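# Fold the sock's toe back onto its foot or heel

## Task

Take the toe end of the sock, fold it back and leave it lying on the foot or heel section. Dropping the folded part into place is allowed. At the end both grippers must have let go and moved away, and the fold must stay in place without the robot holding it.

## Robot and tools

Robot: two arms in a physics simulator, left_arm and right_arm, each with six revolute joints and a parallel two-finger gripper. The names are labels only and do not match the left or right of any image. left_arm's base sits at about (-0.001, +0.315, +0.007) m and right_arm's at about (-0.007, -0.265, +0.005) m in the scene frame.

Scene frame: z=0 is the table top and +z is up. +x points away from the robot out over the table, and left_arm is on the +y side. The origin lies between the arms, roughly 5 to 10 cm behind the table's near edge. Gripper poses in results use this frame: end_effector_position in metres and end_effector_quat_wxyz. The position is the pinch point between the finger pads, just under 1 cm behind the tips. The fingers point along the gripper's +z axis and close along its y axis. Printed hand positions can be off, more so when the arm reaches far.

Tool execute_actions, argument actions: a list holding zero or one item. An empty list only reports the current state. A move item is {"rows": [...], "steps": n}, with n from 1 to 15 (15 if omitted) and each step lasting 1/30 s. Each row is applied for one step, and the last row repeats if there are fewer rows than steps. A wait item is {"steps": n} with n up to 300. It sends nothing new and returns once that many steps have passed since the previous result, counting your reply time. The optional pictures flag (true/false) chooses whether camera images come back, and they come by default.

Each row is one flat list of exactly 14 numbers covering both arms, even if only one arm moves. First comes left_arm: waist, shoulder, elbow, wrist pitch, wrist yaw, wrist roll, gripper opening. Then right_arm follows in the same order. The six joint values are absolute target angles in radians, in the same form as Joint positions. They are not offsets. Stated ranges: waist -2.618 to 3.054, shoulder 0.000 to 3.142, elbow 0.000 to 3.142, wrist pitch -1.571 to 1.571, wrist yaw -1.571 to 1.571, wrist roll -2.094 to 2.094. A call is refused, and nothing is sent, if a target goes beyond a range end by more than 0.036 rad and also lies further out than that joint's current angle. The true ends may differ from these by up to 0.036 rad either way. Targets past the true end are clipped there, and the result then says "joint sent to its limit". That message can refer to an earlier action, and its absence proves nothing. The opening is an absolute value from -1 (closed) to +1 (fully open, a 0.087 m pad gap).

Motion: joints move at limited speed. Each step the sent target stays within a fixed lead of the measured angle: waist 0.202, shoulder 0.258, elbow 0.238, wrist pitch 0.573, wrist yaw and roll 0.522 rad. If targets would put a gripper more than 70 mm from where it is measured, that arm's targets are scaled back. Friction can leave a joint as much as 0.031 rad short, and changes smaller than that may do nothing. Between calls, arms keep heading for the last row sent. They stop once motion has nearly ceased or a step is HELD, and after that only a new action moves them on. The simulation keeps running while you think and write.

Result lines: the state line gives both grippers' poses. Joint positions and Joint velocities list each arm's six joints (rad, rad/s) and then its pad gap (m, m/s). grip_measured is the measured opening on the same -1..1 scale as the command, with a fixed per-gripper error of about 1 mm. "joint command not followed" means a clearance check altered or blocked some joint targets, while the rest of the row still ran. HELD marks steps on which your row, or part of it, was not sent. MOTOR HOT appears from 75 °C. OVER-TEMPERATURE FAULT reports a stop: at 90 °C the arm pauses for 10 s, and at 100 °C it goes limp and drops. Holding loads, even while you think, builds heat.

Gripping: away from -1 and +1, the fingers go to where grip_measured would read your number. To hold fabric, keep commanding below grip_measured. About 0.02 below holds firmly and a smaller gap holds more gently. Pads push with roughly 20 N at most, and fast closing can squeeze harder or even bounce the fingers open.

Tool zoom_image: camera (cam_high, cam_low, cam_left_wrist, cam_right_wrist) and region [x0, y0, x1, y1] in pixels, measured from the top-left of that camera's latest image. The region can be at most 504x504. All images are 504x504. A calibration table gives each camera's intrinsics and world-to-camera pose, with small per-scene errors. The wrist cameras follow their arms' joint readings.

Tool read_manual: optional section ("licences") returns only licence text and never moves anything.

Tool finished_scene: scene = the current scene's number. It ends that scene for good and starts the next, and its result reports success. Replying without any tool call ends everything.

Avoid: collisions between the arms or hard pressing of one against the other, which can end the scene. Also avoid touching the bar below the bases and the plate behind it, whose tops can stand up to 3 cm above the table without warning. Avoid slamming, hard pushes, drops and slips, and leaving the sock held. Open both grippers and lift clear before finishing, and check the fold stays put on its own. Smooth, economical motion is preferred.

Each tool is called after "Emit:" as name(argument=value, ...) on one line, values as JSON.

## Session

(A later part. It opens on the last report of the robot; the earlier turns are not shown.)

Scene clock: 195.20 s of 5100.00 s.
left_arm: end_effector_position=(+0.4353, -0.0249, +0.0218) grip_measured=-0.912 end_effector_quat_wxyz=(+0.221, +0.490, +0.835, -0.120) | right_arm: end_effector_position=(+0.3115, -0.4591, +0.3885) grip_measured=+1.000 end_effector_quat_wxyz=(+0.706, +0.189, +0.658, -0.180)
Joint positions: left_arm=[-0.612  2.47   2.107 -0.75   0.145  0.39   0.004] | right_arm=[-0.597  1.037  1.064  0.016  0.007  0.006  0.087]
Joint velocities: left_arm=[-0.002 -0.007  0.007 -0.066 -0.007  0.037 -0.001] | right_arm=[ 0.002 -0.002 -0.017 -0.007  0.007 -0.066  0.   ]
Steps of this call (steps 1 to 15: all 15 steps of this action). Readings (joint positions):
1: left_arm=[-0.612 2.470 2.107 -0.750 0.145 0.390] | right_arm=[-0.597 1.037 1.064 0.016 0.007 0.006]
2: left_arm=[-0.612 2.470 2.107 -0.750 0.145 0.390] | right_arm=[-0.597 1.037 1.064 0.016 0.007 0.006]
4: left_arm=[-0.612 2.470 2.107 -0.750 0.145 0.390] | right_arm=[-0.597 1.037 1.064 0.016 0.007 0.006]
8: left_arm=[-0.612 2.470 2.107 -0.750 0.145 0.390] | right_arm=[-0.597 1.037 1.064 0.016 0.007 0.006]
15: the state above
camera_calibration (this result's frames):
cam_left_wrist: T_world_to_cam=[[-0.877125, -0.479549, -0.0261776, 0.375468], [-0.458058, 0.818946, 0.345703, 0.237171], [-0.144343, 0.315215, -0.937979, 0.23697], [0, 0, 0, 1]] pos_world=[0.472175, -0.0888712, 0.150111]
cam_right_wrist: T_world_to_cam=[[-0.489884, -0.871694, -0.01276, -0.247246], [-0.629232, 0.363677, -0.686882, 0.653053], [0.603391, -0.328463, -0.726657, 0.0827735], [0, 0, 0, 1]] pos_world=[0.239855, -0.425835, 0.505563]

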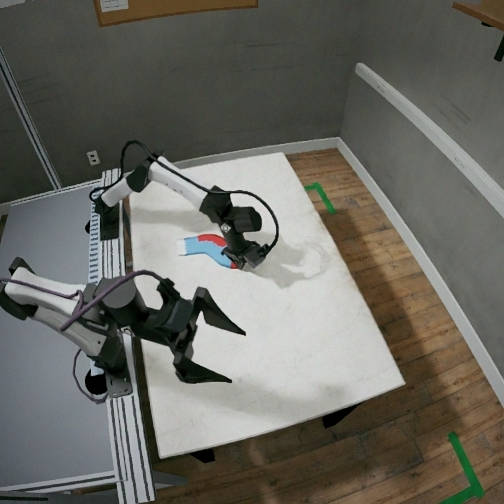

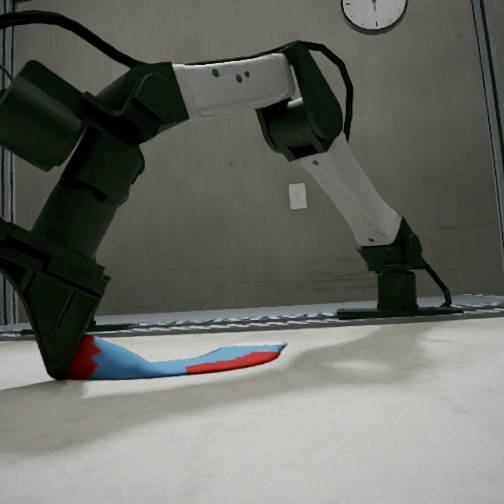

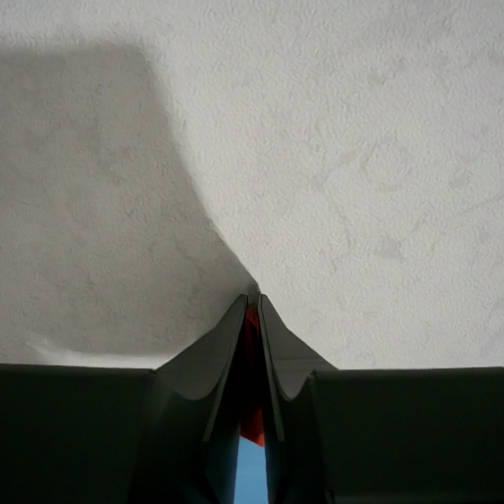

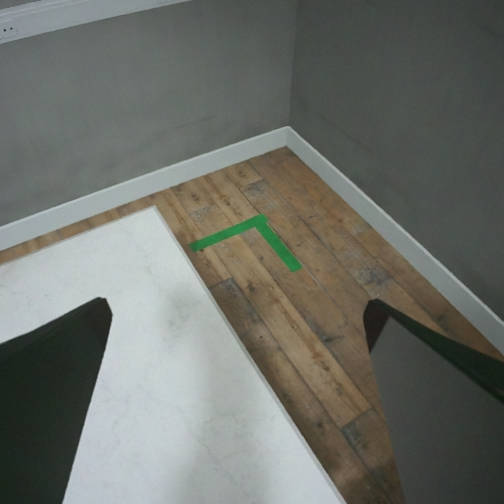

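Emit:
execute_actions(actions=[{"rows": [[-0.604,2.452,2.100,-0.740,0.155,0.384,-1,-0.6,1.037,1.064,0.016,0,0,1],[-0.601,2.443,2.088,-0.733,0.157,0.383,-1,-0.6,1.037,1.064,0.016,0,0,1],[-0.600,2.434,2.074,-0.724,0.158,0.381,-1,-0.6,1.037,1.064,0.016,0,0,1],[-0.599,2.425,2.058,-0.713,0.161,0.380,-1,-0.6,1.037,1.064,0.016,0,0,1],[-0.597,2.415,2.041,-0.699,0.164,0.377,-1,-0.6,1.037,1.064,0.016,0,0,1],[-0.595,2.404,2.022,-0.682,0.167,0.375,-1,-0.6,1.037,1.064,0.016,0,0,1],[-0.593,2.392,2.001,-0.664,0.171,0.372,-1,-0.6,1.037,1.064,0.016,0,0,1],[-0.591,2.379,1.977,-0.644,0.175,0.368,-1,-0.6,1.037,1.064,0.016,0,0,1],[-0.589,2.365,1.953,-0.623,0.180,0.365,-1,-0.6,1.037,1.064,0.016,0,0,1],[-0.586,2.350,1.927,-0.601,0.184,0.361,-1,-0.6,1.037,1.064,0.016,0,0,1],[-0.584,2.336,1.900,-0.578,0.189,0.358,-1,-0.6,1.037,1.064,0.016,0,0,1],[-0.581,2.321,1.873,-0.555,0.194,0.354,-1,-0.6,1.037,1.064,0.016,0,0,1],[-0.578,2.306,1.846,-0.532,0.199,0.350,-1,-0.6,1.037,1.064,0.016,0,0,1],[-0.576,2.292,1.819,-0.509,0.204,0.347,-1,-0.6,1.037,1.064,0.016,0,0,1],[-0.573,2.278,1.793,-0.487,0.208,0.343,-1,-0.6,1.037,1.064,0.016,0,0,1]], "steps": 15}], pictures=false)

Emit:
execute_actions(actions=[{"rows": [[-0.571,2.265,1.769,-0.466,0.213,0.340,-1,-0.6,1.037,1.064,0.016,0,0,1],[-0.569,2.251,1.745,-0.446,0.217,0.336,-1,-0.6,1.037,1.064,0.016,0,0,1],[-0.567,2.238,1.724,-0.428,0.221,0.333,-1,-0.6,1.037,1.064,0.016,0,0,1],[-0.565,2.227,1.705,-0.411,0.224,0.331,-1,-0.6,1.037,1.064,0.016,0,0,1],[-0.563,2.217,1.688,-0.397,0.227,0.328,-1,-0.6,1.037,1.064,0.016,0,0,1],[-0.562,2.209,1.675,-0.386,0.230,0.327,-1,-0.6,1.037,1.064,0.016,0,0,1],[-0.561,2.203,1.665,-0.377,0.231,0.325,-1,-0.6,1.037,1.064,0.016,0,0,1],[-0.560,2.199,1.658,-0.372,0.233,0.324,-1,-0.6,1.037,1.064,0.016,0,0,1],[-0.560,2.198,1.656,-0.370,0.233,0.324,-1,-0.6,1.037,1.064,0.016,0,0,1]], "steps": 15}])

Scene clock: 315.70 s of 5100.00 s.
left_arm: end_effector_position=(+0.4300, -0.0079, +0.0355) grip_measured=-0.912 end_effector_quat_wxyz=(+0.255, +0.466, +0.836, -0.138) | right_arm: end_effector_position=(+0.3115, -0.4591, +0.3885) grip_measured=+1.000 end_effector_quat_wxyz=(+0.706, +0.189, +0.658, -0.180)
Joint positions: left_arm=[-0.582  2.314  1.86  -0.584  0.176  0.364  0.004] | right_arm=[-0.597  1.037  1.064  0.016  0.007  0.006  0.087]
Joint velocities: left_arm=[ 0.071 -0.413 -0.794  0.623  0.051 -0.095 -0.   ] | right_arm=[ 0.007  0.007 -0.022 -0.037 -0.095 -0.066  0.   ]
Steps of this call (steps 1 to 15: the robot went on to your last target; steps 16 to 110: nothing new was sent; then 116.33 s passed at rest; steps 111 to 125: all 15 steps of this action). Readings (joint positions):
111: left_arm=[-0.611 2.469 2.107 -0.750 0.145 0.390] | right_arm=[-0.597 1.037 1.064 0.016 0.007 0.006]
112: left_arm=[-0.611 2.468 2.107 -0.750 0.145 0.390] | right_arm=[-0.597 1.037 1.064 0.016 0.007 0.006]
114: left_arm=[-0.608 2.459 2.096 -0.743 0.146 0.389] | right_arm=[-0.597 1.037 1.064 0.016 0.007 0.006]
118: left_arm=[-0.600 2.415 2.034 -0.707 0.151 0.384] | right_arm=[-0.597 1.037 1.064 0.016 0.007 0.006]
125: the state above

Scene clock: 316.20 s of 5100.00 s.
left_arm: end_effector_position=(+0.4304, -0.0052, +0.0460) grip_measured=-0.912 end_effector_quat_wxyz=(+0.303, +0.445, +0.827, -0.163) | right_arm: end_effector_position=(+0.3115, -0.4591, +0.3885) grip_measured=+1.000 end_effector_quat_wxyz=(+0.706, +0.189, +0.658, -0.180)
Joint positions: left_arm=[-0.563  2.212  1.68  -0.396  0.216  0.332  0.004] | right_arm=[-0.597  1.037  1.064  0.016  0.007  0.006  0.087]
Joint velocities: left_arm=[-0.002  0.002  0.002  0.139  0.022 -0.066 -0.001] | right_arm=[ 0.002 -0.007  0.007  0.081  0.007 -0.007  0.   ]
Steps of this call (steps 1 to 15: all 15 steps of this action). Readings (joint positions):
1: left_arm=[-0.579 2.301 1.834 -0.563 0.180 0.360] | right_arm=[-0.597 1.037 1.064 0.016 0.007 0.006]
2: left_arm=[-0.577 2.287 1.809 -0.544 0.184 0.357] | right_arm=[-0.597 1.037 1.064 0.016 0.007 0.006]
4: left_arm=[-0.572 2.262 1.761 -0.505 0.192 0.350] | right_arm=[-0.597 1.037 1.064 0.016 0.007 0.006]
8: left_arm=[-0.565 2.224 1.696 -0.444 0.206 0.340] | right_arm=[-0.597 1.037 1.064 0.016 0.007 0.006]
15: the state above
camera_calibration (this result's frames):
cam_left_wrist: T_world_to_cam=[[-0.841325, -0.540381, -0.0126811, 0.364868], [-0.535354, 0.829799, 0.157577, 0.252423], [-0.0746292, 0.139363, -0.987425, 0.224128], [0, 0, 0, 1]] pos_world=[0.458834, -0.0435276, 0.18616]
cam_right_wrist: T_world_to_cam=[[-0.489884, -0.871694, -0.01276, -0.247246], [-0.629232, 0.363677, -0.686882, 0.653053], [0.603391, -0.328463, -0.726657, 0.0827735], [0, 0, 0, 1]] pos_world=[0.239855, -0.425835, 0.505563]

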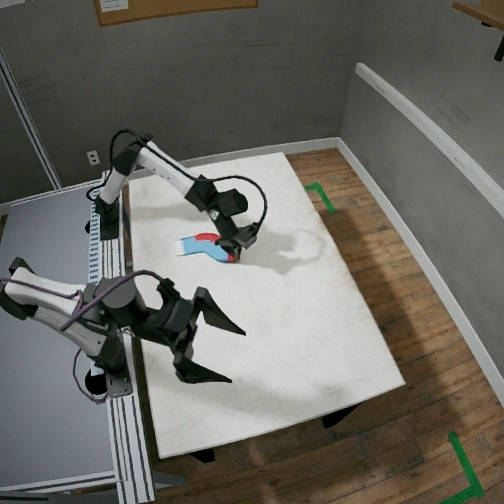

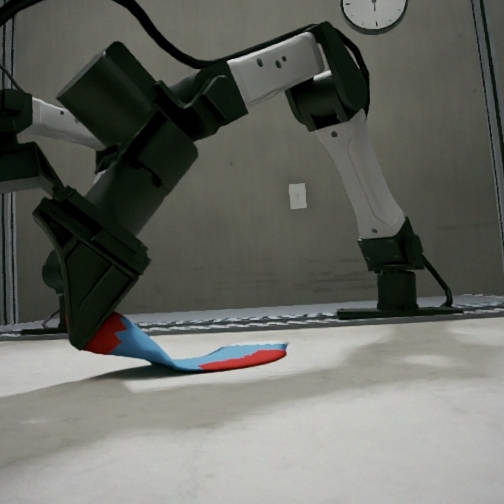

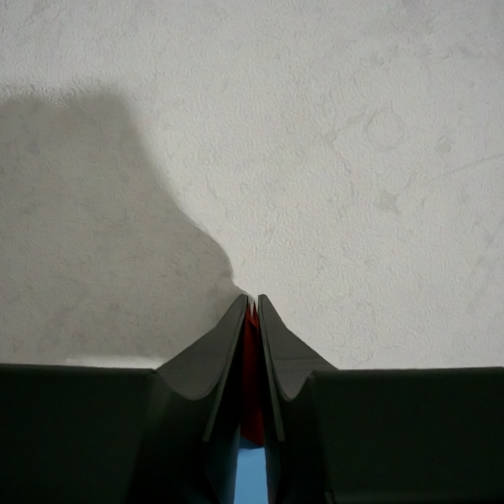

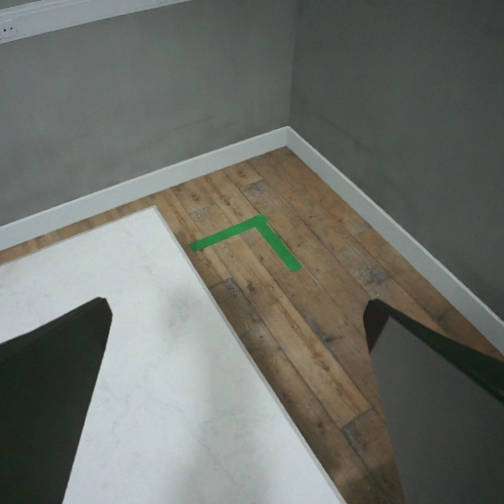

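Emit:
execute_actions(actions=[{"rows": [[-0.560,2.198,1.656,-0.368,0.234,0.324,-1,-0.6,1.037,1.064,0.016,0,0,1],[-0.560,2.198,1.656,-0.361,0.236,0.323,-1,-0.6,1.037,1.064,0.016,0,0,1],[-0.560,2.197,1.654,-0.350,0.239,0.322,-1,-0.6,1.037,1.064,0.016,0,0,1],[-0.559,2.193,1.648,-0.335,0.243,0.321,-1,-0.6,1.037,1.064,0.016,0,0,1],[-0.558,2.188,1.638,-0.316,0.249,0.319,-1,-0.6,1.037,1.064,0.016,0,0,1],[-0.556,2.181,1.625,-0.295,0.255,0.317,-1,-0.6,1.037,1.064,0.016,0,0,1],[-0.554,2.172,1.609,-0.271,0.262,0.315,-1,-0.6,1.037,1.064,0.016,0,0,1],[-0.551,2.162,1.590,-0.245,0.270,0.312,-1,-0.6,1.037,1.064,0.016,0,0,1],[-0.549,2.150,1.569,-0.217,0.278,0.310,-1,-0.6,1.037,1.064,0.016,0,0,1],[-0.546,2.137,1.546,-0.187,0.287,0.307,-1,-0.6,1.037,1.064,0.016,0,0,1],[-0.542,2.124,1.522,-0.156,0.296,0.304,-1,-0.6,1.037,1.064,0.016,0,0,1],[-0.539,2.110,1.496,-0.124,0.306,0.301,-1,-0.6,1.037,1.064,0.016,0,0,1],[-0.535,2.095,1.469,-0.093,0.315,0.299,-1,-0.6,1.037,1.064,0.016,0,0,1],[-0.532,2.079,1.441,-0.061,0.324,0.296,-1,-0.6,1.037,1.064,0.016,0,0,1],[-0.528,2.064,1.413,-0.029,0.334,0.293,-1,-0.6,1.037,1.064,0.016,0,0,1]], "steps": 15}], pictures=false)

Emit:
execute_actions(actions=[{"rows": [[-0.524,2.049,1.385,0.002,0.343,0.290,-1,-0.6,1.037,1.064,0.016,0,0,1],[-0.521,2.033,1.357,0.032,0.352,0.287,-1,-0.6,1.037,1.064,0.016,0,0,1],[-0.517,2.018,1.330,0.060,0.360,0.285,-1,-0.6,1.037,1.064,0.016,0,0,1],[-0.514,2.004,1.304,0.086,0.368,0.282,-1,-0.6,1.037,1.064,0.016,0,0,1],[-0.510,1.991,1.280,0.110,0.375,0.280,-1,-0.6,1.037,1.064,0.016,0,0,1],[-0.507,1.978,1.257,0.131,0.381,0.278,-1,-0.6,1.037,1.064,0.016,0,0,1],[-0.505,1.966,1.236,0.150,0.387,0.276,-1,-0.6,1.037,1.064,0.016,0,0,1],[-0.502,1.956,1.217,0.165,0.391,0.275,-1,-0.6,1.037,1.064,0.016,0,0,1],[-0.500,1.947,1.201,0.176,0.394,0.274,-1,-0.6,1.037,1.064,0.016,0,0,1],[-0.498,1.940,1.188,0.183,0.396,0.273,-1,-0.6,1.037,1.064,0.016,0,0,1],[-0.497,1.935,1.178,0.185,0.397,0.273,-1,-0.6,1.037,1.064,0.016,0,0,1],[-0.496,1.931,1.172,0.185,0.397,0.273,-1,-0.6,1.037,1.064,0.016,0,0,1],[-0.496,1.930,1.170,0.185,0.397,0.273,-1,-0.6,1.037,1.064,0.016,0,0,1]], "steps": 15}], pictures=false)

Emit:
execute_actions(actions=[{"steps": 6}])

Scene clock: 366.77 s of 5100.00 s.
left_arm: end_effector_position=(+0.4283, -0.0037, +0.0593) grip_measured=-0.912 end_effector_quat_wxyz=(+0.363, +0.431, +0.802, -0.199) | right_arm: end_effector_position=(+0.3115, -0.4591, +0.3885) grip_measured=+1.000 end_effector_quat_wxyz=(+0.706, +0.189, +0.658, -0.180)
Joint positions: left_arm=[-0.54   2.105  1.48  -0.161  0.284  0.31   0.004] | right_arm=[-0.597  1.037  1.064  0.016  0.007  0.006  0.087]
Joint velocities: left_arm=[ 0.125 -0.452 -0.803  0.842  0.212 -0.022  0.   ] | right_arm=[-0.007 -0.012 -0.012 -0.066 -0.007  0.022  0.   ]
Steps of this call (steps 1 to 30: the robot went on to your last target; steps 31 to 120: nothing new was sent; then 46.07 s passed at rest; steps 121 to 135: all 15 steps of this action). Readings (joint positions):
121: left_arm=[-0.563 2.212 1.680 -0.384 0.218 0.330] | right_arm=[-0.597 1.037 1.064 0.016 0.007 0.006]
122: left_arm=[-0.563 2.212 1.680 -0.383 0.219 0.330] | right_arm=[-0.597 1.037 1.064 0.016 0.007 0.006]
124: left_arm=[-0.563 2.211 1.678 -0.376 0.221 0.329] | right_arm=[-0.597 1.037 1.064 0.016 0.007 0.006]
128: left_arm=[-0.562 2.193 1.639 -0.325 0.235 0.325] | right_arm=[-0.597 1.037 1.064 0.016 0.007 0.006]
135: the state above

Scene clock: 367.27 s of 5100.00 s.
left_arm: end_effector_position=(+0.4139, +0.0113, +0.0809) grip_measured=-0.912 end_effector_quat_wxyz=(+0.436, +0.414, +0.762, -0.240) | right_arm: end_effector_position=(+0.3115, -0.4591, +0.3885) grip_measured=+1.000 end_effector_quat_wxyz=(+0.706, +0.189, +0.658, -0.180)
Joint positions: left_arm=[-0.5    1.944  1.194  0.145  0.375  0.282  0.004] | right_arm=[-0.597  1.037  1.064  0.016  0.007  0.006  0.087]
Joint velocities: left_arm=[-0.007 -0.022 -0.056  0.168  0.139 -0.051 -0.001] | right_arm=[-0.017  0.002  0.017 -0.007 -0.037 -0.095  0.   ]
Steps of this call (steps 1 to 15: all 15 steps of this action). Readings (joint positions):
1: left_arm=[-0.536 2.090 1.452 -0.133 0.292 0.308] | right_arm=[-0.597 1.037 1.064 0.016 0.007 0.006]
2: left_arm=[-0.531 2.074 1.425 -0.104 0.301 0.305] | right_arm=[-0.597 1.037 1.064 0.016 0.007 0.006]
4: left_arm=[-0.523 2.043 1.371 -0.046 0.317 0.300] | right_arm=[-0.597 1.037 1.064 0.016 0.007 0.006]
8: left_arm=[-0.510 1.988 1.274 0.056 0.348 0.290] | right_arm=[-0.597 1.037 1.064 0.016 0.007 0.006]
15: the state above

Scene clock: 367.47 s of 5100.00 s.
left_arm: end_effector_position=(+0.4157, +0.0092, +0.0840) grip_measured=-0.912 end_effector_quat_wxyz=(+0.444, +0.414, +0.757, -0.243) | right_arm: end_effector_position=(+0.3115, -0.4591, +0.3885) grip_measured=+1.000 end_effector_quat_wxyz=(+0.706, +0.189, +0.658, -0.180)
Joint positions: left_arm=[-0.5    1.944  1.192  0.165  0.38   0.28   0.004] | right_arm=[-0.597  1.037  1.064  0.016  0.007  0.006  0.087]
Joint velocities: left_arm=[ 0.017  0.017  0.007  0.007  0.051  0.051 -0.   ] | right_arm=[-0.007 -0.002 -0.012 -0.037 -0.007 -0.037  0.   ]
Steps of this call (steps 1 to 6: the robot went on to your last target). Readings (joint positions):
1: left_arm=[-0.500 1.944 1.192 0.150 0.377 0.281] | right_arm=[-0.597 1.037 1.064 0.016 0.007 0.006]
2: left_arm=[-0.500 1.944 1.192 0.154 0.378 0.281] | right_arm=[-0.597 1.037 1.064 0.016 0.007 0.006]
4: left_arm=[-0.500 1.944 1.192 0.161 0.379 0.281] | right_arm=[-0.597 1.037 1.064 0.016 0.007 0.006]
6: the state above
camera_calibration (this result's frames):
cam_left_wrist: T_world_to_cam=[[-0.845045, -0.53449, -0.0148004, 0.362515], [-0.521472, 0.829949, -0.19812, 0.250727], [0.118177, -0.159702, -0.980066, 0.180563], [0, 0, 0, 1]] pos_world=[0.41575, 0.0145061, 0.232003]
cam_right_wrist: T_world_to_cam=[[-0.489884, -0.871694, -0.01276, -0.247246], [-0.629232, 0.363677, -0.686882, 0.653053], [0.603391, -0.328463, -0.726657, 0.0827735], [0, 0, 0, 1]] pos_world=[0.239855, -0.425835, 0.505563]

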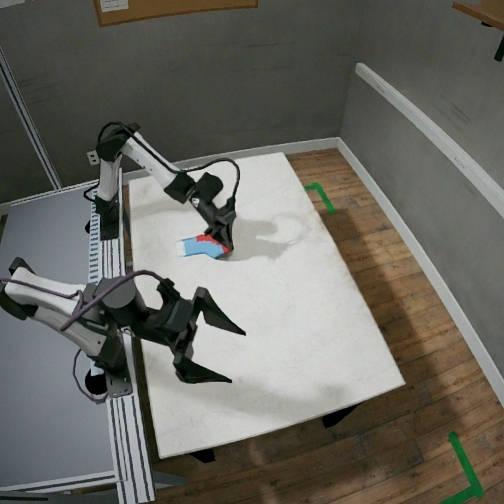

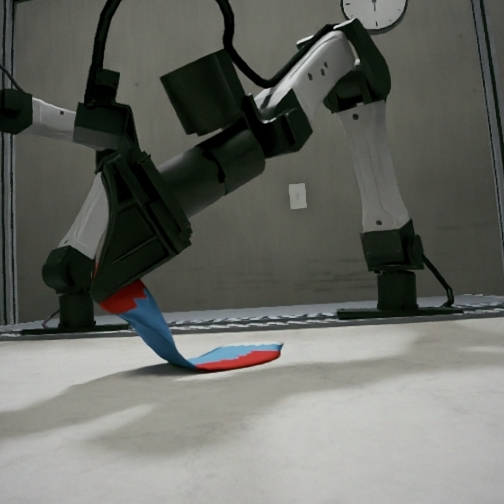

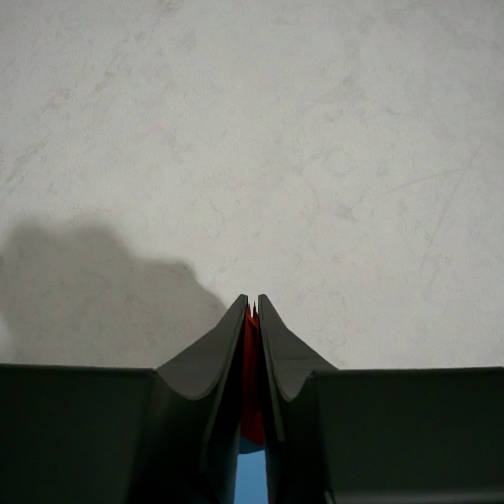

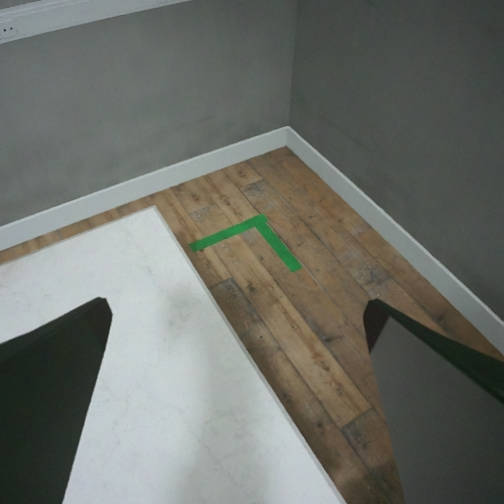

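Emit:
execute_actions(actions=[{"rows": [[-0.496,1.930,1.170,0.188,0.398,0.273,-1,-0.6,1.037,1.064,0.016,0,0,1],[-0.496,1.930,1.170,0.196,0.400,0.271,-1,-0.6,1.037,1.064,0.016,0,0,1],[-0.496,1.930,1.168,0.210,0.403,0.269,-1,-0.6,1.037,1.064,0.016,0,0,1],[-0.494,1.929,1.163,0.229,0.408,0.267,-1,-0.6,1.037,1.064,0.016,0,0,1],[-0.492,1.929,1.155,0.251,0.413,0.263,-1,-0.6,1.037,1.064,0.016,0,0,1],[-0.489,1.928,1.144,0.277,0.419,0.259,-1,-0.6,1.037,1.064,0.016,0,0,1],[-0.486,1.927,1.130,0.307,0.426,0.255,-1,-0.6,1.037,1.064,0.016,0,0,1],[-0.482,1.925,1.114,0.339,0.434,0.250,-1,-0.6,1.037,1.064,0.016,0,0,1],[-0.477,1.924,1.097,0.374,0.443,0.245,-1,-0.6,1.037,1.064,0.016,0,0,1],[-0.472,1.922,1.077,0.410,0.451,0.239,-1,-0.6,1.037,1.064,0.016,0,0,1],[-0.467,1.920,1.056,0.448,0.461,0.234,-1,-0.6,1.037,1.064,0.016,0,0,1],[-0.461,1.918,1.034,0.487,0.470,0.228,-1,-0.6,1.037,1.064,0.016,0,0,1],[-0.455,1.916,1.012,0.527,0.480,0.222,-1,-0.6,1.037,1.064,0.016,0,0,1],[-0.449,1.914,0.988,0.566,0.489,0.216,-1,-0.6,1.037,1.064,0.016,0,0,1],[-0.443,1.912,0.965,0.605,0.498,0.210,-1,-0.6,1.037,1.064,0.016,0,0,1]], "steps": 15}], pictures=false)

Emit:
execute_actions(actions=[{"rows": [[-0.437,1.910,0.941,0.643,0.508,0.205,-1,-0.6,1.037,1.064,0.016,0,0,1],[-0.431,1.908,0.917,0.679,0.516,0.199,-1,-0.6,1.037,1.064,0.016,0,0,1],[-0.425,1.906,0.895,0.714,0.525,0.194,-1,-0.6,1.037,1.064,0.016,0,0,1],[-0.419,1.904,0.873,0.746,0.533,0.189,-1,-0.6,1.037,1.064,0.016,0,0,1],[-0.414,1.902,0.852,0.776,0.540,0.185,-1,-0.6,1.037,1.064,0.016,0,0,1],[-0.409,1.900,0.832,0.802,0.546,0.181,-1,-0.6,1.037,1.064,0.016,0,0,1],[-0.404,1.899,0.815,0.824,0.551,0.177,-1,-0.6,1.037,1.064,0.016,0,0,1],[-0.400,1.897,0.799,0.843,0.556,0.175,-1,-0.6,1.037,1.064,0.016,0,0,1],[-0.397,1.896,0.785,0.857,0.559,0.173,-1,-0.6,1.037,1.064,0.016,0,0,1],[-0.394,1.895,0.774,0.865,0.561,0.171,-1,-0.6,1.037,1.064,0.016,0,0,1],[-0.392,1.895,0.766,0.868,0.562,0.171,-1,-0.6,1.037,1.064,0.016,0,0,1],[-0.390,1.894,0.761,0.868,0.562,0.171,-1,-0.6,1.037,1.064,0.016,0,0,1],[-0.390,1.894,0.759,0.868,0.562,0.171,-1,-0.6,1.037,1.064,0.016,0,0,1]], "steps": 15}], pictures=false)

Emit:
execute_actions(actions=[{"steps": 8}])

Scene clock: 411.77 s of 5100.00 s.
left_arm: end_effector_position=(+0.4143, +0.0190, +0.0804) grip_measured=-0.912 end_effector_quat_wxyz=(+0.493, +0.394, +0.727, -0.271) | right_arm: end_effector_position=(+0.3115, -0.4591, +0.3885) grip_measured=+1.000 end_effector_quat_wxyz=(+0.706, +0.189, +0.658, -0.180)
Joint positions: left_arm=[-0.46   1.93   1.027  0.449  0.449  0.239  0.004] | right_arm=[-0.597  1.037  1.064  0.016  0.007  0.006  0.087]
Joint velocities: left_arm=[ 0.183 -0.046 -0.691  1.018  0.212 -0.095 -0.001] | right_arm=[ 0.012 -0.002 -0.002  0.051 -0.051 -0.022  0.   ]
Steps of this call (steps 1 to 30: the robot went on to your last target; steps 31 to 120: nothing new was sent; then 39.80 s passed at rest; steps 121 to 135: all 15 steps of this action). Readings (joint positions):
121: left_arm=[-0.500 1.944 1.192 0.171 0.382 0.279] | right_arm=[-0.597 1.037 1.064 0.016 0.007 0.006]
122: left_arm=[-0.500 1.944 1.192 0.173 0.383 0.279] | right_arm=[-0.597 1.037 1.064 0.016 0.007 0.006]
124: left_arm=[-0.500 1.944 1.192 0.181 0.385 0.278] | right_arm=[-0.597 1.037 1.064 0.016 0.007 0.006]
128: left_arm=[-0.497 1.939 1.163 0.245 0.399 0.269] | right_arm=[-0.597 1.037 1.064 0.016 0.007 0.006]
135: the state above

Scene clock: 412.27 s of 5100.00 s.
left_arm: end_effector_position=(+0.3946, +0.0455, +0.0720) grip_measured=-0.912 end_effector_quat_wxyz=(+0.542, +0.370, +0.692, -0.301) | right_arm: end_effector_position=(+0.3115, -0.4591, +0.3885) grip_measured=+1.000 end_effector_quat_wxyz=(+0.706, +0.189, +0.658, -0.180)
Joint positions: left_arm=[-0.395  1.91   0.78   0.821  0.54   0.182  0.004] | right_arm=[-0.597  1.037  1.064  0.016  0.007  0.006  0.087]
Joint velocities: left_arm=[ 0.017 -0.012 -0.037  0.154  0.066 -0.095  0.001] | right_arm=[-0.007 -0.002  0.012  0.007 -0.022 -0.066  0.   ]
Steps of this call (steps 1 to 15: all 15 steps of this action). Readings (joint positions):
1: left_arm=[-0.453 1.928 1.003 0.483 0.457 0.234] | right_arm=[-0.597 1.037 1.064 0.016 0.007 0.006]
2: left_arm=[-0.446 1.927 0.979 0.518 0.465 0.228] | right_arm=[-0.597 1.037 1.064 0.016 0.007 0.006]
4: left_arm=[-0.434 1.923 0.932 0.587 0.482 0.218] | right_arm=[-0.597 1.037 1.064 0.016 0.007 0.006]
8: left_arm=[-0.412 1.916 0.849 0.711 0.512 0.199] | right_arm=[-0.597 1.037 1.064 0.016 0.007 0.006]
15: the state above

Scene clock: 412.53 s of 5100.00 s.
left_arm: end_effector_position=(+0.3964, +0.0437, +0.0782) grip_measured=-0.912 end_effector_quat_wxyz=(+0.552, +0.371, +0.682, -0.303) | right_arm: end_effector_position=(+0.3115, -0.4591, +0.3885) grip_measured=+1.000 end_effector_quat_wxyz=(+0.706, +0.189, +0.658, -0.180)
Joint positions: left_arm=[-0.395  1.91   0.78   0.851  0.546  0.179  0.004] | right_arm=[-0.597  1.037  1.064  0.016  0.007  0.006  0.087]
Joint velocities: left_arm=[ 0.017 -0.012  0.002  0.007  0.022  0.066  0.001] | right_arm=[-0.007  0.002  0.002 -0.037  0.022 -0.037  0.   ]
Steps of this call (steps 1 to 8: the robot went on to your last target). Readings (joint positions):
1: left_arm=[-0.395 1.910 0.780 0.827 0.541 0.181] | right_arm=[-0.597 1.037 1.064 0.016 0.007 0.006]
2: left_arm=[-0.395 1.910 0.780 0.833 0.542 0.181] | right_arm=[-0.597 1.037 1.064 0.016 0.007 0.006]
4: left_arm=[-0.395 1.910 0.780 0.842 0.544 0.180] | right_arm=[-0.597 1.037 1.064 0.016 0.007 0.006]
8: the state above
camera_calibration (this result's frames):
cam_left_wrist: T_world_to_cam=[[-0.841507, -0.540083, -0.0132525, 0.363291], [-0.468076, 0.741122, -0.481292, 0.215749], [0.26976, -0.398808, -0.87646, 0.124889], [0, 0, 0, 1]] pos_world=[0.373009, 0.0861178, 0.218113]
cam_right_wrist: T_world_to_cam=[[-0.489907, -0.871687, -0.0123793, -0.247399], [-0.629355, 0.363466, -0.68688, 0.652993], [0.603244, -0.328716, -0.726665, 0.0827063], [0, 0, 0, 1]] pos_world=[0.23987, -0.425808, 0.505565]

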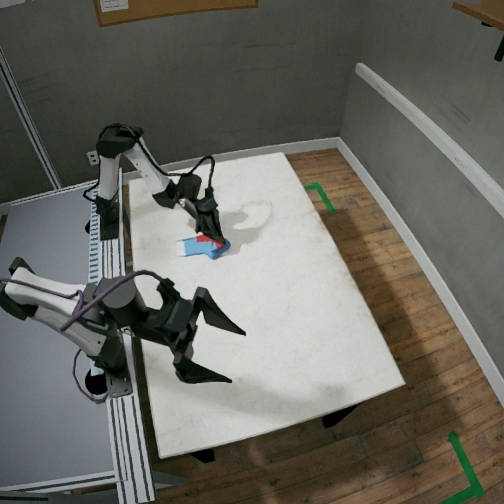

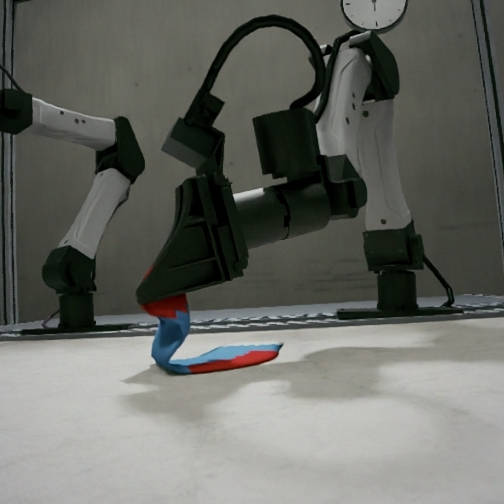

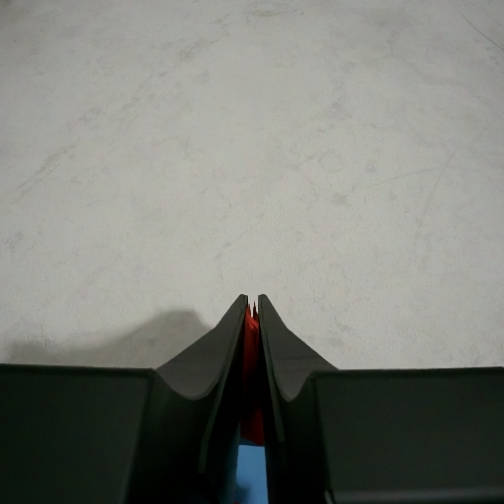

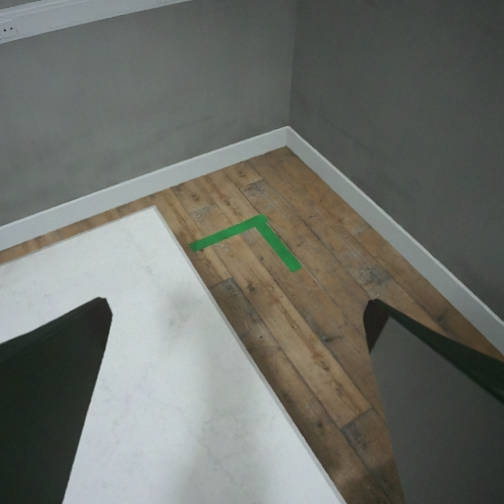

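Emit:
execute_actions(actions=[{"rows": [[-0.390,1.901,0.759,0.870,0.563,0.171,-1,-0.6,1.037,1.064,0.016,0,0,1],[-0.390,1.908,0.759,0.877,0.564,0.170,-1,-0.6,1.037,1.064,0.016,0,0,1],[-0.390,1.915,0.759,0.888,0.567,0.168,-1,-0.6,1.037,1.064,0.016,0,0,1],[-0.390,1.916,0.758,0.902,0.570,0.166,-1,-0.6,1.037,1.064,0.016,0,0,1],[-0.388,1.917,0.755,0.919,0.575,0.163,-1,-0.6,1.037,1.064,0.016,0,0,1],[-0.386,1.920,0.751,0.940,0.580,0.160,-1,-0.6,1.037,1.064,0.016,0,0,1],[-0.383,1.924,0.745,0.963,0.586,0.157,-1,-0.6,1.037,1.064,0.016,0,0,1],[-0.379,1.929,0.738,0.988,0.592,0.153,-1,-0.6,1.037,1.064,0.016,0,0,1],[-0.375,1.935,0.729,1.015,0.598,0.149,-1,-0.6,1.037,1.064,0.016,0,0,1],[-0.370,1.941,0.720,1.043,0.606,0.145,-1,-0.6,1.037,1.064,0.016,0,0,1],[-0.364,1.948,0.710,1.073,0.613,0.141,-1,-0.6,1.037,1.064,0.016,0,0,1],[-0.359,1.955,0.698,1.103,0.620,0.136,-1,-0.6,1.037,1.064,0.016,0,0,1],[-0.353,1.963,0.687,1.134,0.628,0.132,-1,-0.6,1.037,1.064,0.016,0,0,1],[-0.346,1.971,0.675,1.164,0.636,0.127,-1,-0.6,1.037,1.064,0.016,0,0,1],[-0.340,1.979,0.662,1.194,0.643,0.122,-1,-0.6,1.037,1.064,0.016,0,0,1]], "steps": 15}], pictures=false)

Emit:
execute_actions(actions=[{"rows": [[-0.334,1.988,0.650,1.224,0.650,0.118,-1,-0.6,1.037,1.064,0.016,0,0,1],[-0.327,1.996,0.637,1.252,0.658,0.114,-1,-0.6,1.037,1.064,0.016,0,0,1],[-0.321,2.004,0.624,1.279,0.664,0.110,-1,-0.6,1.037,1.064,0.016,0,0,1],[-0.314,2.012,0.612,1.304,0.670,0.106,-1,-0.6,1.037,1.064,0.016,0,0,1],[-0.308,2.020,0.601,1.327,0.676,0.103,-1,-0.6,1.037,1.064,0.016,0,0,1],[-0.303,2.027,0.589,1.348,0.681,0.100,-1,-0.6,1.037,1.064,0.016,0,0,1],[-0.297,2.034,0.579,1.365,0.686,0.097,-1,-0.6,1.037,1.064,0.016,0,0,1],[-0.292,2.040,0.570,1.379,0.689,0.095,-1,-0.6,1.037,1.064,0.016,0,0,1],[-0.288,2.046,0.561,1.390,0.692,0.093,-1,-0.6,1.037,1.064,0.016,0,0,1],[-0.284,2.051,0.554,1.397,0.693,0.092,-1,-0.6,1.037,1.064,0.016,0,0,1],[-0.281,2.055,0.548,1.399,0.694,0.092,-1,-0.6,1.037,1.064,0.016,0,0,1],[-0.279,2.058,0.544,1.399,0.694,0.092,-1,-0.6,1.037,1.064,0.016,0,0,1],[-0.277,2.059,0.541,1.399,0.694,0.092,-1,-0.6,1.037,1.064,0.016,0,0,1],[-0.277,2.060,0.540,1.399,0.694,0.092,-1,-0.6,1.037,1.064,0.016,0,0,1]], "steps": 15}], pictures=false)

Emit:
execute_actions(actions=[{"steps": 8}])

Scene clock: 453.23 s of 5100.00 s.
left_arm: end_effector_position=(+0.3948, +0.0534, +0.0815) grip_measured=-0.912 end_effector_quat_wxyz=(+0.588, +0.363, +0.650, -0.316) | right_arm: end_effector_position=(+0.3115, -0.4591, +0.3885) grip_measured=+1.000 end_effector_quat_wxyz=(+0.706, +0.189, +0.658, -0.180)
Joint positions: left_arm=[-0.358  1.951  0.708  1.074  0.601  0.146  0.004] | right_arm=[-0.597  1.037  1.064  0.016  0.007  0.006  0.087]
Joint velocities: left_arm=[ 0.193  0.271 -0.359  0.784  0.227 -0.051 -0.001] | right_arm=[ 0.002 -0.002  0.002 -0.037  0.037 -0.007  0.   ]
Steps of this call (steps 1 to 30: the robot went on to your last target; steps 31 to 120: nothing new was sent; then 36.20 s passed at rest; steps 121 to 135: all 15 steps of this action). Readings (joint positions):
121: left_arm=[-0.395 1.910 0.780 0.856 0.548 0.178] | right_arm=[-0.597 1.037 1.064 0.016 0.007 0.006]
122: left_arm=[-0.395 1.910 0.780 0.857 0.548 0.178] | right_arm=[-0.597 1.037 1.064 0.016 0.007 0.006]
124: left_arm=[-0.395 1.910 0.780 0.864 0.550 0.176] | right_arm=[-0.597 1.037 1.064 0.016 0.007 0.006]
128: left_arm=[-0.393 1.910 0.774 0.910 0.561 0.170] | right_arm=[-0.597 1.037 1.064 0.016 0.007 0.006]
135: the state above

Scene clock: 453.73 s of 5100.00 s.
left_arm: end_effector_position=(+0.3745, +0.0825, +0.0537) grip_measured=-0.912 end_effector_quat_wxyz=(+0.598, +0.346, +0.643, -0.329) | right_arm: end_effector_position=(+0.3115, -0.4591, +0.3885) grip_measured=+1.000 end_effector_quat_wxyz=(+0.706, +0.189, +0.658, -0.180)
Joint positions: left_arm=[-0.283  2.048  0.563  1.36   0.674  0.102  0.004] | right_arm=[-0.597  1.037  1.064  0.016  0.007  0.006  0.087]
Joint velocities: left_arm=[ 0.037  0.046 -0.046  0.066  0.051 -0.037  0.   ] | right_arm=[ 0.002 -0.017  0.007  0.051 -0.007 -0.022  0.   ]
Steps of this call (steps 1 to 15: all 15 steps of this action). Readings (joint positions):
1: left_arm=[-0.351 1.960 0.695 1.100 0.607 0.142] | right_arm=[-0.597 1.037 1.064 0.016 0.007 0.006]
2: left_arm=[-0.344 1.970 0.682 1.126 0.614 0.138] | right_arm=[-0.597 1.037 1.064 0.016 0.007 0.006]
4: left_arm=[-0.331 1.987 0.656 1.179 0.628 0.130] | right_arm=[-0.597 1.037 1.064 0.016 0.007 0.006]
8: left_arm=[-0.307 2.018 0.609 1.275 0.652 0.115] | right_arm=[-0.597 1.037 1.064 0.016 0.007 0.006]
15: the state above

Scene clock: 454.00 s of 5100.00 s.
left_arm: end_effector_position=(+0.3749, +0.0819, +0.0578) grip_measured=-0.912 end_effector_quat_wxyz=(+0.605, +0.347, +0.636, -0.330) | right_arm: end_effector_position=(+0.3115, -0.4591, +0.3885) grip_measured=+1.000 end_effector_quat_wxyz=(+0.706, +0.189, +0.658, -0.180)
Joint positions: left_arm=[-0.283  2.05   0.562  1.383  0.679  0.099  0.004] | right_arm=[-0.597  1.037  1.064  0.016  0.007  0.006  0.087]
Joint velocities: left_arm=[ 0.007 -0.007  0.002  0.022 -0.007 -0.022 -0.   ] | right_arm=[-0.007  0.002 -0.017 -0.081  0.081  0.007  0.   ]
Steps of this call (steps 1 to 8: the robot went on to your last target). Readings (joint positions):
1: left_arm=[-0.283 2.049 0.562 1.365 0.675 0.102] | right_arm=[-0.597 1.037 1.064 0.016 0.007 0.006]
2: left_arm=[-0.283 2.050 0.562 1.368 0.676 0.101] | right_arm=[-0.597 1.037 1.064 0.016 0.007 0.006]
4: left_arm=[-0.283 2.050 0.562 1.376 0.677 0.100] | right_arm=[-0.597 1.037 1.064 0.016 0.007 0.006]
8: the state above
camera_calibration (this result's frames):
cam_left_wrist: T_world_to_cam=[[-0.840307, -0.541844, -0.0170094, 0.365399], [-0.419683, 0.670076, -0.612262, 0.162823], [0.343148, -0.507349, -0.790472, 0.104432], [0, 0, 0, 1]] pos_world=[0.339545, 0.14187, 0.188456]
cam_right_wrist: T_world_to_cam=[[-0.489907, -0.871687, -0.0123793, -0.247399], [-0.629355, 0.363466, -0.68688, 0.652993], [0.603244, -0.328716, -0.726665, 0.0827063], [0, 0, 0, 1]] pos_world=[0.23987, -0.425808, 0.505565]

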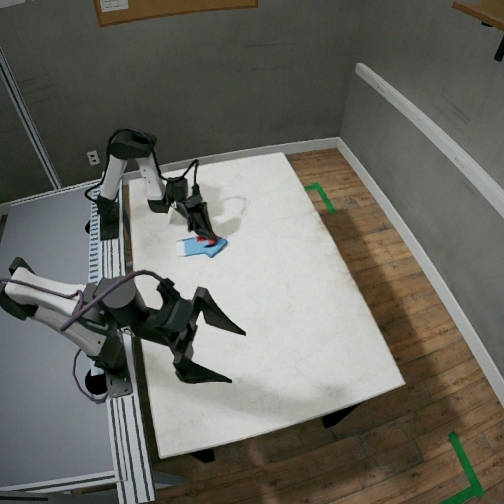

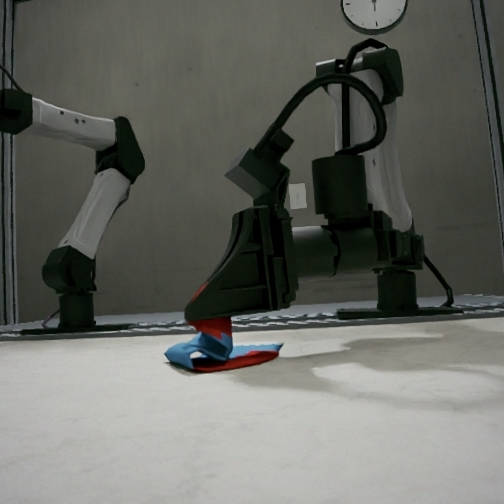

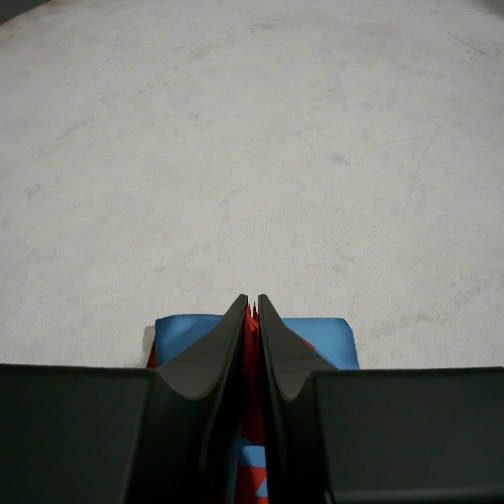

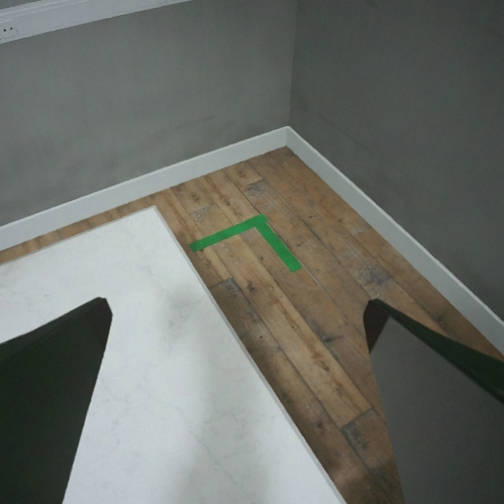

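Emit:
zoom_image(camera="cam_low", region=[140, 270, 320, 390])

Emit:
zoom_image(camera="cam_high", region=[150, 190, 260, 280])

Region (140, 270, 320, 390) of cam_low's 504x504 image, scaled by 2.800, with more detail than that image has.

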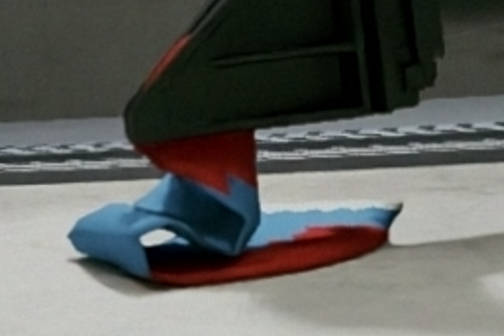

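Region (150, 190, 260, 280) of cam_high's 504x504 image, scaled by 4.582, with more detail than that image has; it fills the top 412 rows of this view, and the rest is white.

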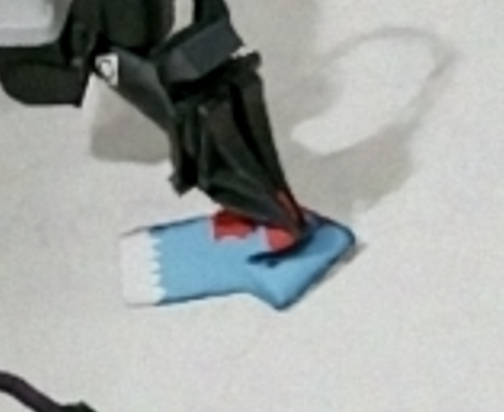

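Emit:
execute_actions(actions=[{"rows": [[-0.290,2.061,0.570,1.404,0.680,0.092,-1,-0.6,1.037,1.064,0.016,0,0,1],[-0.297,2.063,0.590,1.408,0.671,0.091,-1,-0.6,1.037,1.064,0.016,0,0,1],[-0.300,2.067,0.597,1.413,0.669,0.089,-1,-0.6,1.037,1.064,0.016,0,0,1],[-0.302,2.072,0.601,1.418,0.666,0.087,-1,-0.6,1.037,1.064,0.016,0,0,1],[-0.305,2.078,0.606,1.424,0.664,0.085,-1,-0.6,1.037,1.064,0.016,0,0,1],[-0.309,2.085,0.611,1.431,0.661,0.082,-1,-0.6,1.037,1.064,0.016,0,0,1],[-0.312,2.093,0.617,1.437,0.657,0.080,-1,-0.6,1.037,1.064,0.016,0,0,1],[-0.316,2.102,0.623,1.444,0.653,0.077,-1,-0.6,1.037,1.064,0.016,0,0,1],[-0.321,2.110,0.629,1.451,0.649,0.073,-1,-0.6,1.037,1.064,0.016,0,0,1],[-0.325,2.119,0.636,1.457,0.646,0.070,-1,-0.6,1.037,1.064,0.016,0,0,1],[-0.329,2.128,0.642,1.464,0.642,0.067,-1,-0.6,1.037,1.064,0.016,0,0,1],[-0.334,2.136,0.648,1.470,0.638,0.063,-1,-0.6,1.037,1.064,0.016,0,0,1],[-0.338,2.145,0.654,1.475,0.634,0.060,-1,-0.6,1.037,1.064,0.016,0,0,1],[-0.341,2.153,0.660,1.480,0.630,0.058,-1,-0.6,1.037,1.064,0.016,0,0,1],[-0.345,2.160,0.665,1.484,0.627,0.055,-1,-0.6,1.037,1.064,0.016,0,0,1]], "steps": 15}], pictures=false)

Emit:
execute_actions(actions=[{"rows": [[-0.348,2.166,0.670,1.486,0.625,0.053,-1,-0.6,1.037,1.064,0.016,0,0,1],[-0.350,2.171,0.674,1.488,0.622,0.051,-1,-0.6,1.037,1.064,0.016,0,0,1],[-0.352,2.175,0.677,1.489,0.620,0.049,-1,-0.6,1.037,1.064,0.016,0,0,1],[-0.354,2.177,0.678,1.489,0.619,0.048,-1,-0.6,1.037,1.064,0.016,0,0,1],[-0.354,2.178,0.679,1.489,0.619,0.048,-1,-0.6,1.037,1.064,0.016,0,0,1]], "steps": 13}])

Emit:
zoom_image(camera="cam_low", region=[120, 270, 300, 390])

Scene clock: 503.77 s of 5100.00 s.
left_arm: end_effector_position=(+0.3858, +0.0629, +0.0564) grip_measured=-0.912 end_effector_quat_wxyz=(+0.617, +0.346, +0.621, -0.337) | right_arm: end_effector_position=(+0.3115, -0.4591, +0.3885) grip_measured=+1.000 end_effector_quat_wxyz=(+0.706, +0.189, +0.658, -0.180)
Joint positions: left_arm=[-0.322  2.135  0.631  1.451  0.651  0.073  0.004] | right_arm=[-0.597  1.037  1.064  0.016  0.007  0.006  0.087]
Joint velocities: left_arm=[-0.125  0.232  0.154  0.11  -0.139 -0.051 -0.   ] | right_arm=[-0.002 -0.017 -0.022 -0.037 -0.007 -0.081  0.   ]
Steps of this call (steps 1 to 30: the robot went on to your last target; steps 31 to 120: nothing new was sent; then 45.27 s passed at rest; steps 121 to 135: all 15 steps of this action). Readings (joint positions):
121: left_arm=[-0.283 2.050 0.562 1.388 0.680 0.099] | right_arm=[-0.597 1.037 1.064 0.016 0.007 0.006]
122: left_arm=[-0.283 2.050 0.562 1.389 0.680 0.099] | right_arm=[-0.597 1.037 1.064 0.016 0.007 0.006]
124: left_arm=[-0.283 2.051 0.563 1.394 0.679 0.097] | right_arm=[-0.597 1.037 1.064 0.016 0.007 0.006]
128: left_arm=[-0.291 2.074 0.588 1.413 0.672 0.091] | right_arm=[-0.597 1.037 1.064 0.016 0.007 0.006]
135: the state above

Scene clock: 504.20 s of 5100.00 s.
left_arm: end_effector_position=(+0.3895, +0.0562, +0.0549) grip_measured=-0.912 end_effector_quat_wxyz=(+0.621, +0.340, +0.620, -0.340) | right_arm: end_effector_position=(+0.3115, -0.4591, +0.3885) grip_measured=+1.000 end_effector_quat_wxyz=(+0.706, +0.189, +0.658, -0.180)
Joint positions: left_arm=[-0.338  2.166  0.653  1.476  0.63   0.056  0.004] | right_arm=[-0.597  1.037  1.064  0.016  0.007  0.006  0.087]
Joint velocities: left_arm=[-0.002 -0.012 -0.022 -0.022 -0.022 -0.022  0.   ] | right_arm=[ 0.002 -0.002  0.002 -0.051  0.007  0.051  0.   ]
Steps of this call (steps 1 to 13: all 13 steps of this action). Readings (joint positions):
1: left_arm=[-0.326 2.143 0.636 1.455 0.648 0.071] | right_arm=[-0.597 1.037 1.064 0.016 0.007 0.006]
2: left_arm=[-0.329 2.150 0.641 1.459 0.645 0.068] | right_arm=[-0.597 1.037 1.064 0.016 0.007 0.006]
4: left_arm=[-0.334 2.160 0.649 1.465 0.639 0.063] | right_arm=[-0.597 1.037 1.064 0.016 0.007 0.006]
8: left_arm=[-0.338 2.166 0.653 1.471 0.633 0.058] | right_arm=[-0.597 1.037 1.064 0.016 0.007 0.006]
13: the state above
camera_calibration (this result's frames):
cam_left_wrist: T_world_to_cam=[[-0.841333, -0.540233, -0.0175515, 0.364033], [-0.399918, 0.644001, -0.652172, 0.180367], [0.363628, -0.541674, -0.757868, 0.0762743], [0, 0, 0, 1]] pos_world=[0.350669, 0.121822, 0.181825]
cam_right_wrist: T_world_to_cam=[[-0.489907, -0.871687, -0.0123793, -0.247399], [-0.629355, 0.363466, -0.68688, 0.652993], [0.603244, -0.328716, -0.726665, 0.0827063], [0, 0, 0, 1]] pos_world=[0.23987, -0.425808, 0.505565]

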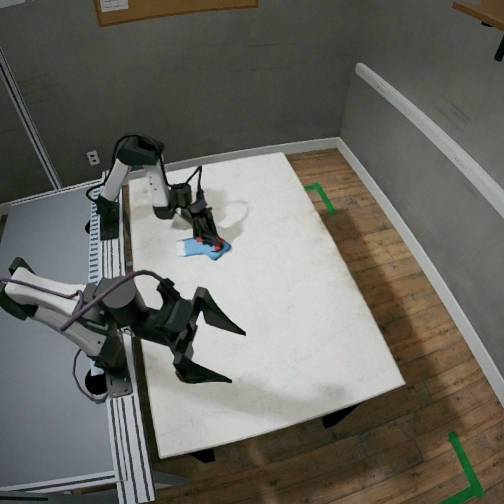

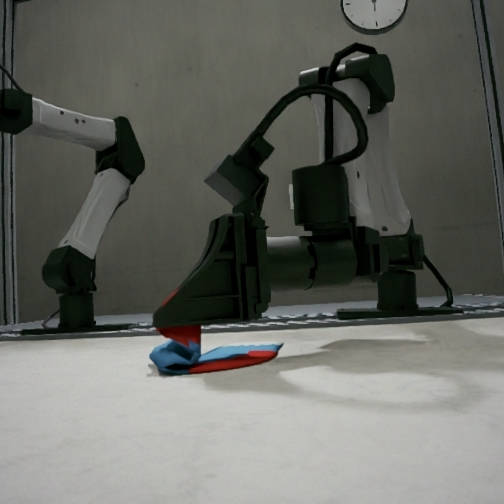

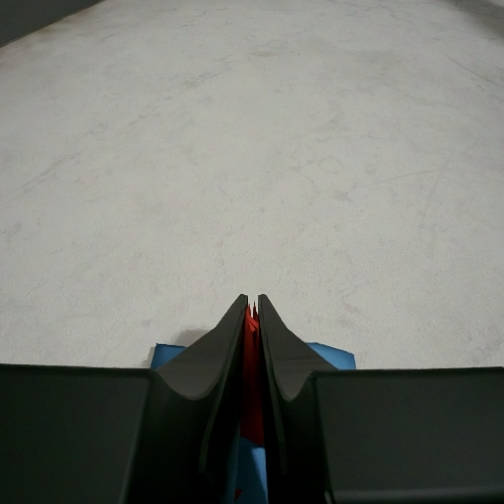

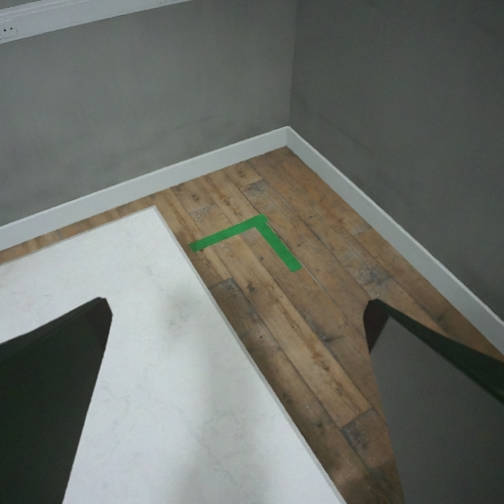

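Region (120, 270, 300, 390) of cam_low's 504x504 image, scaled by 2.800, with more detail than that image has.

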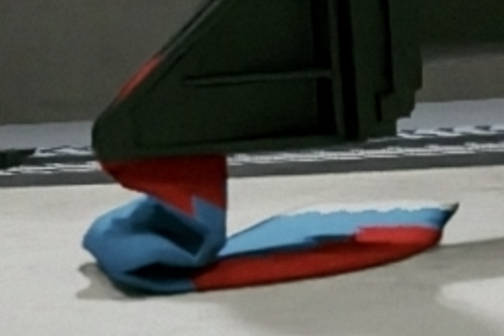

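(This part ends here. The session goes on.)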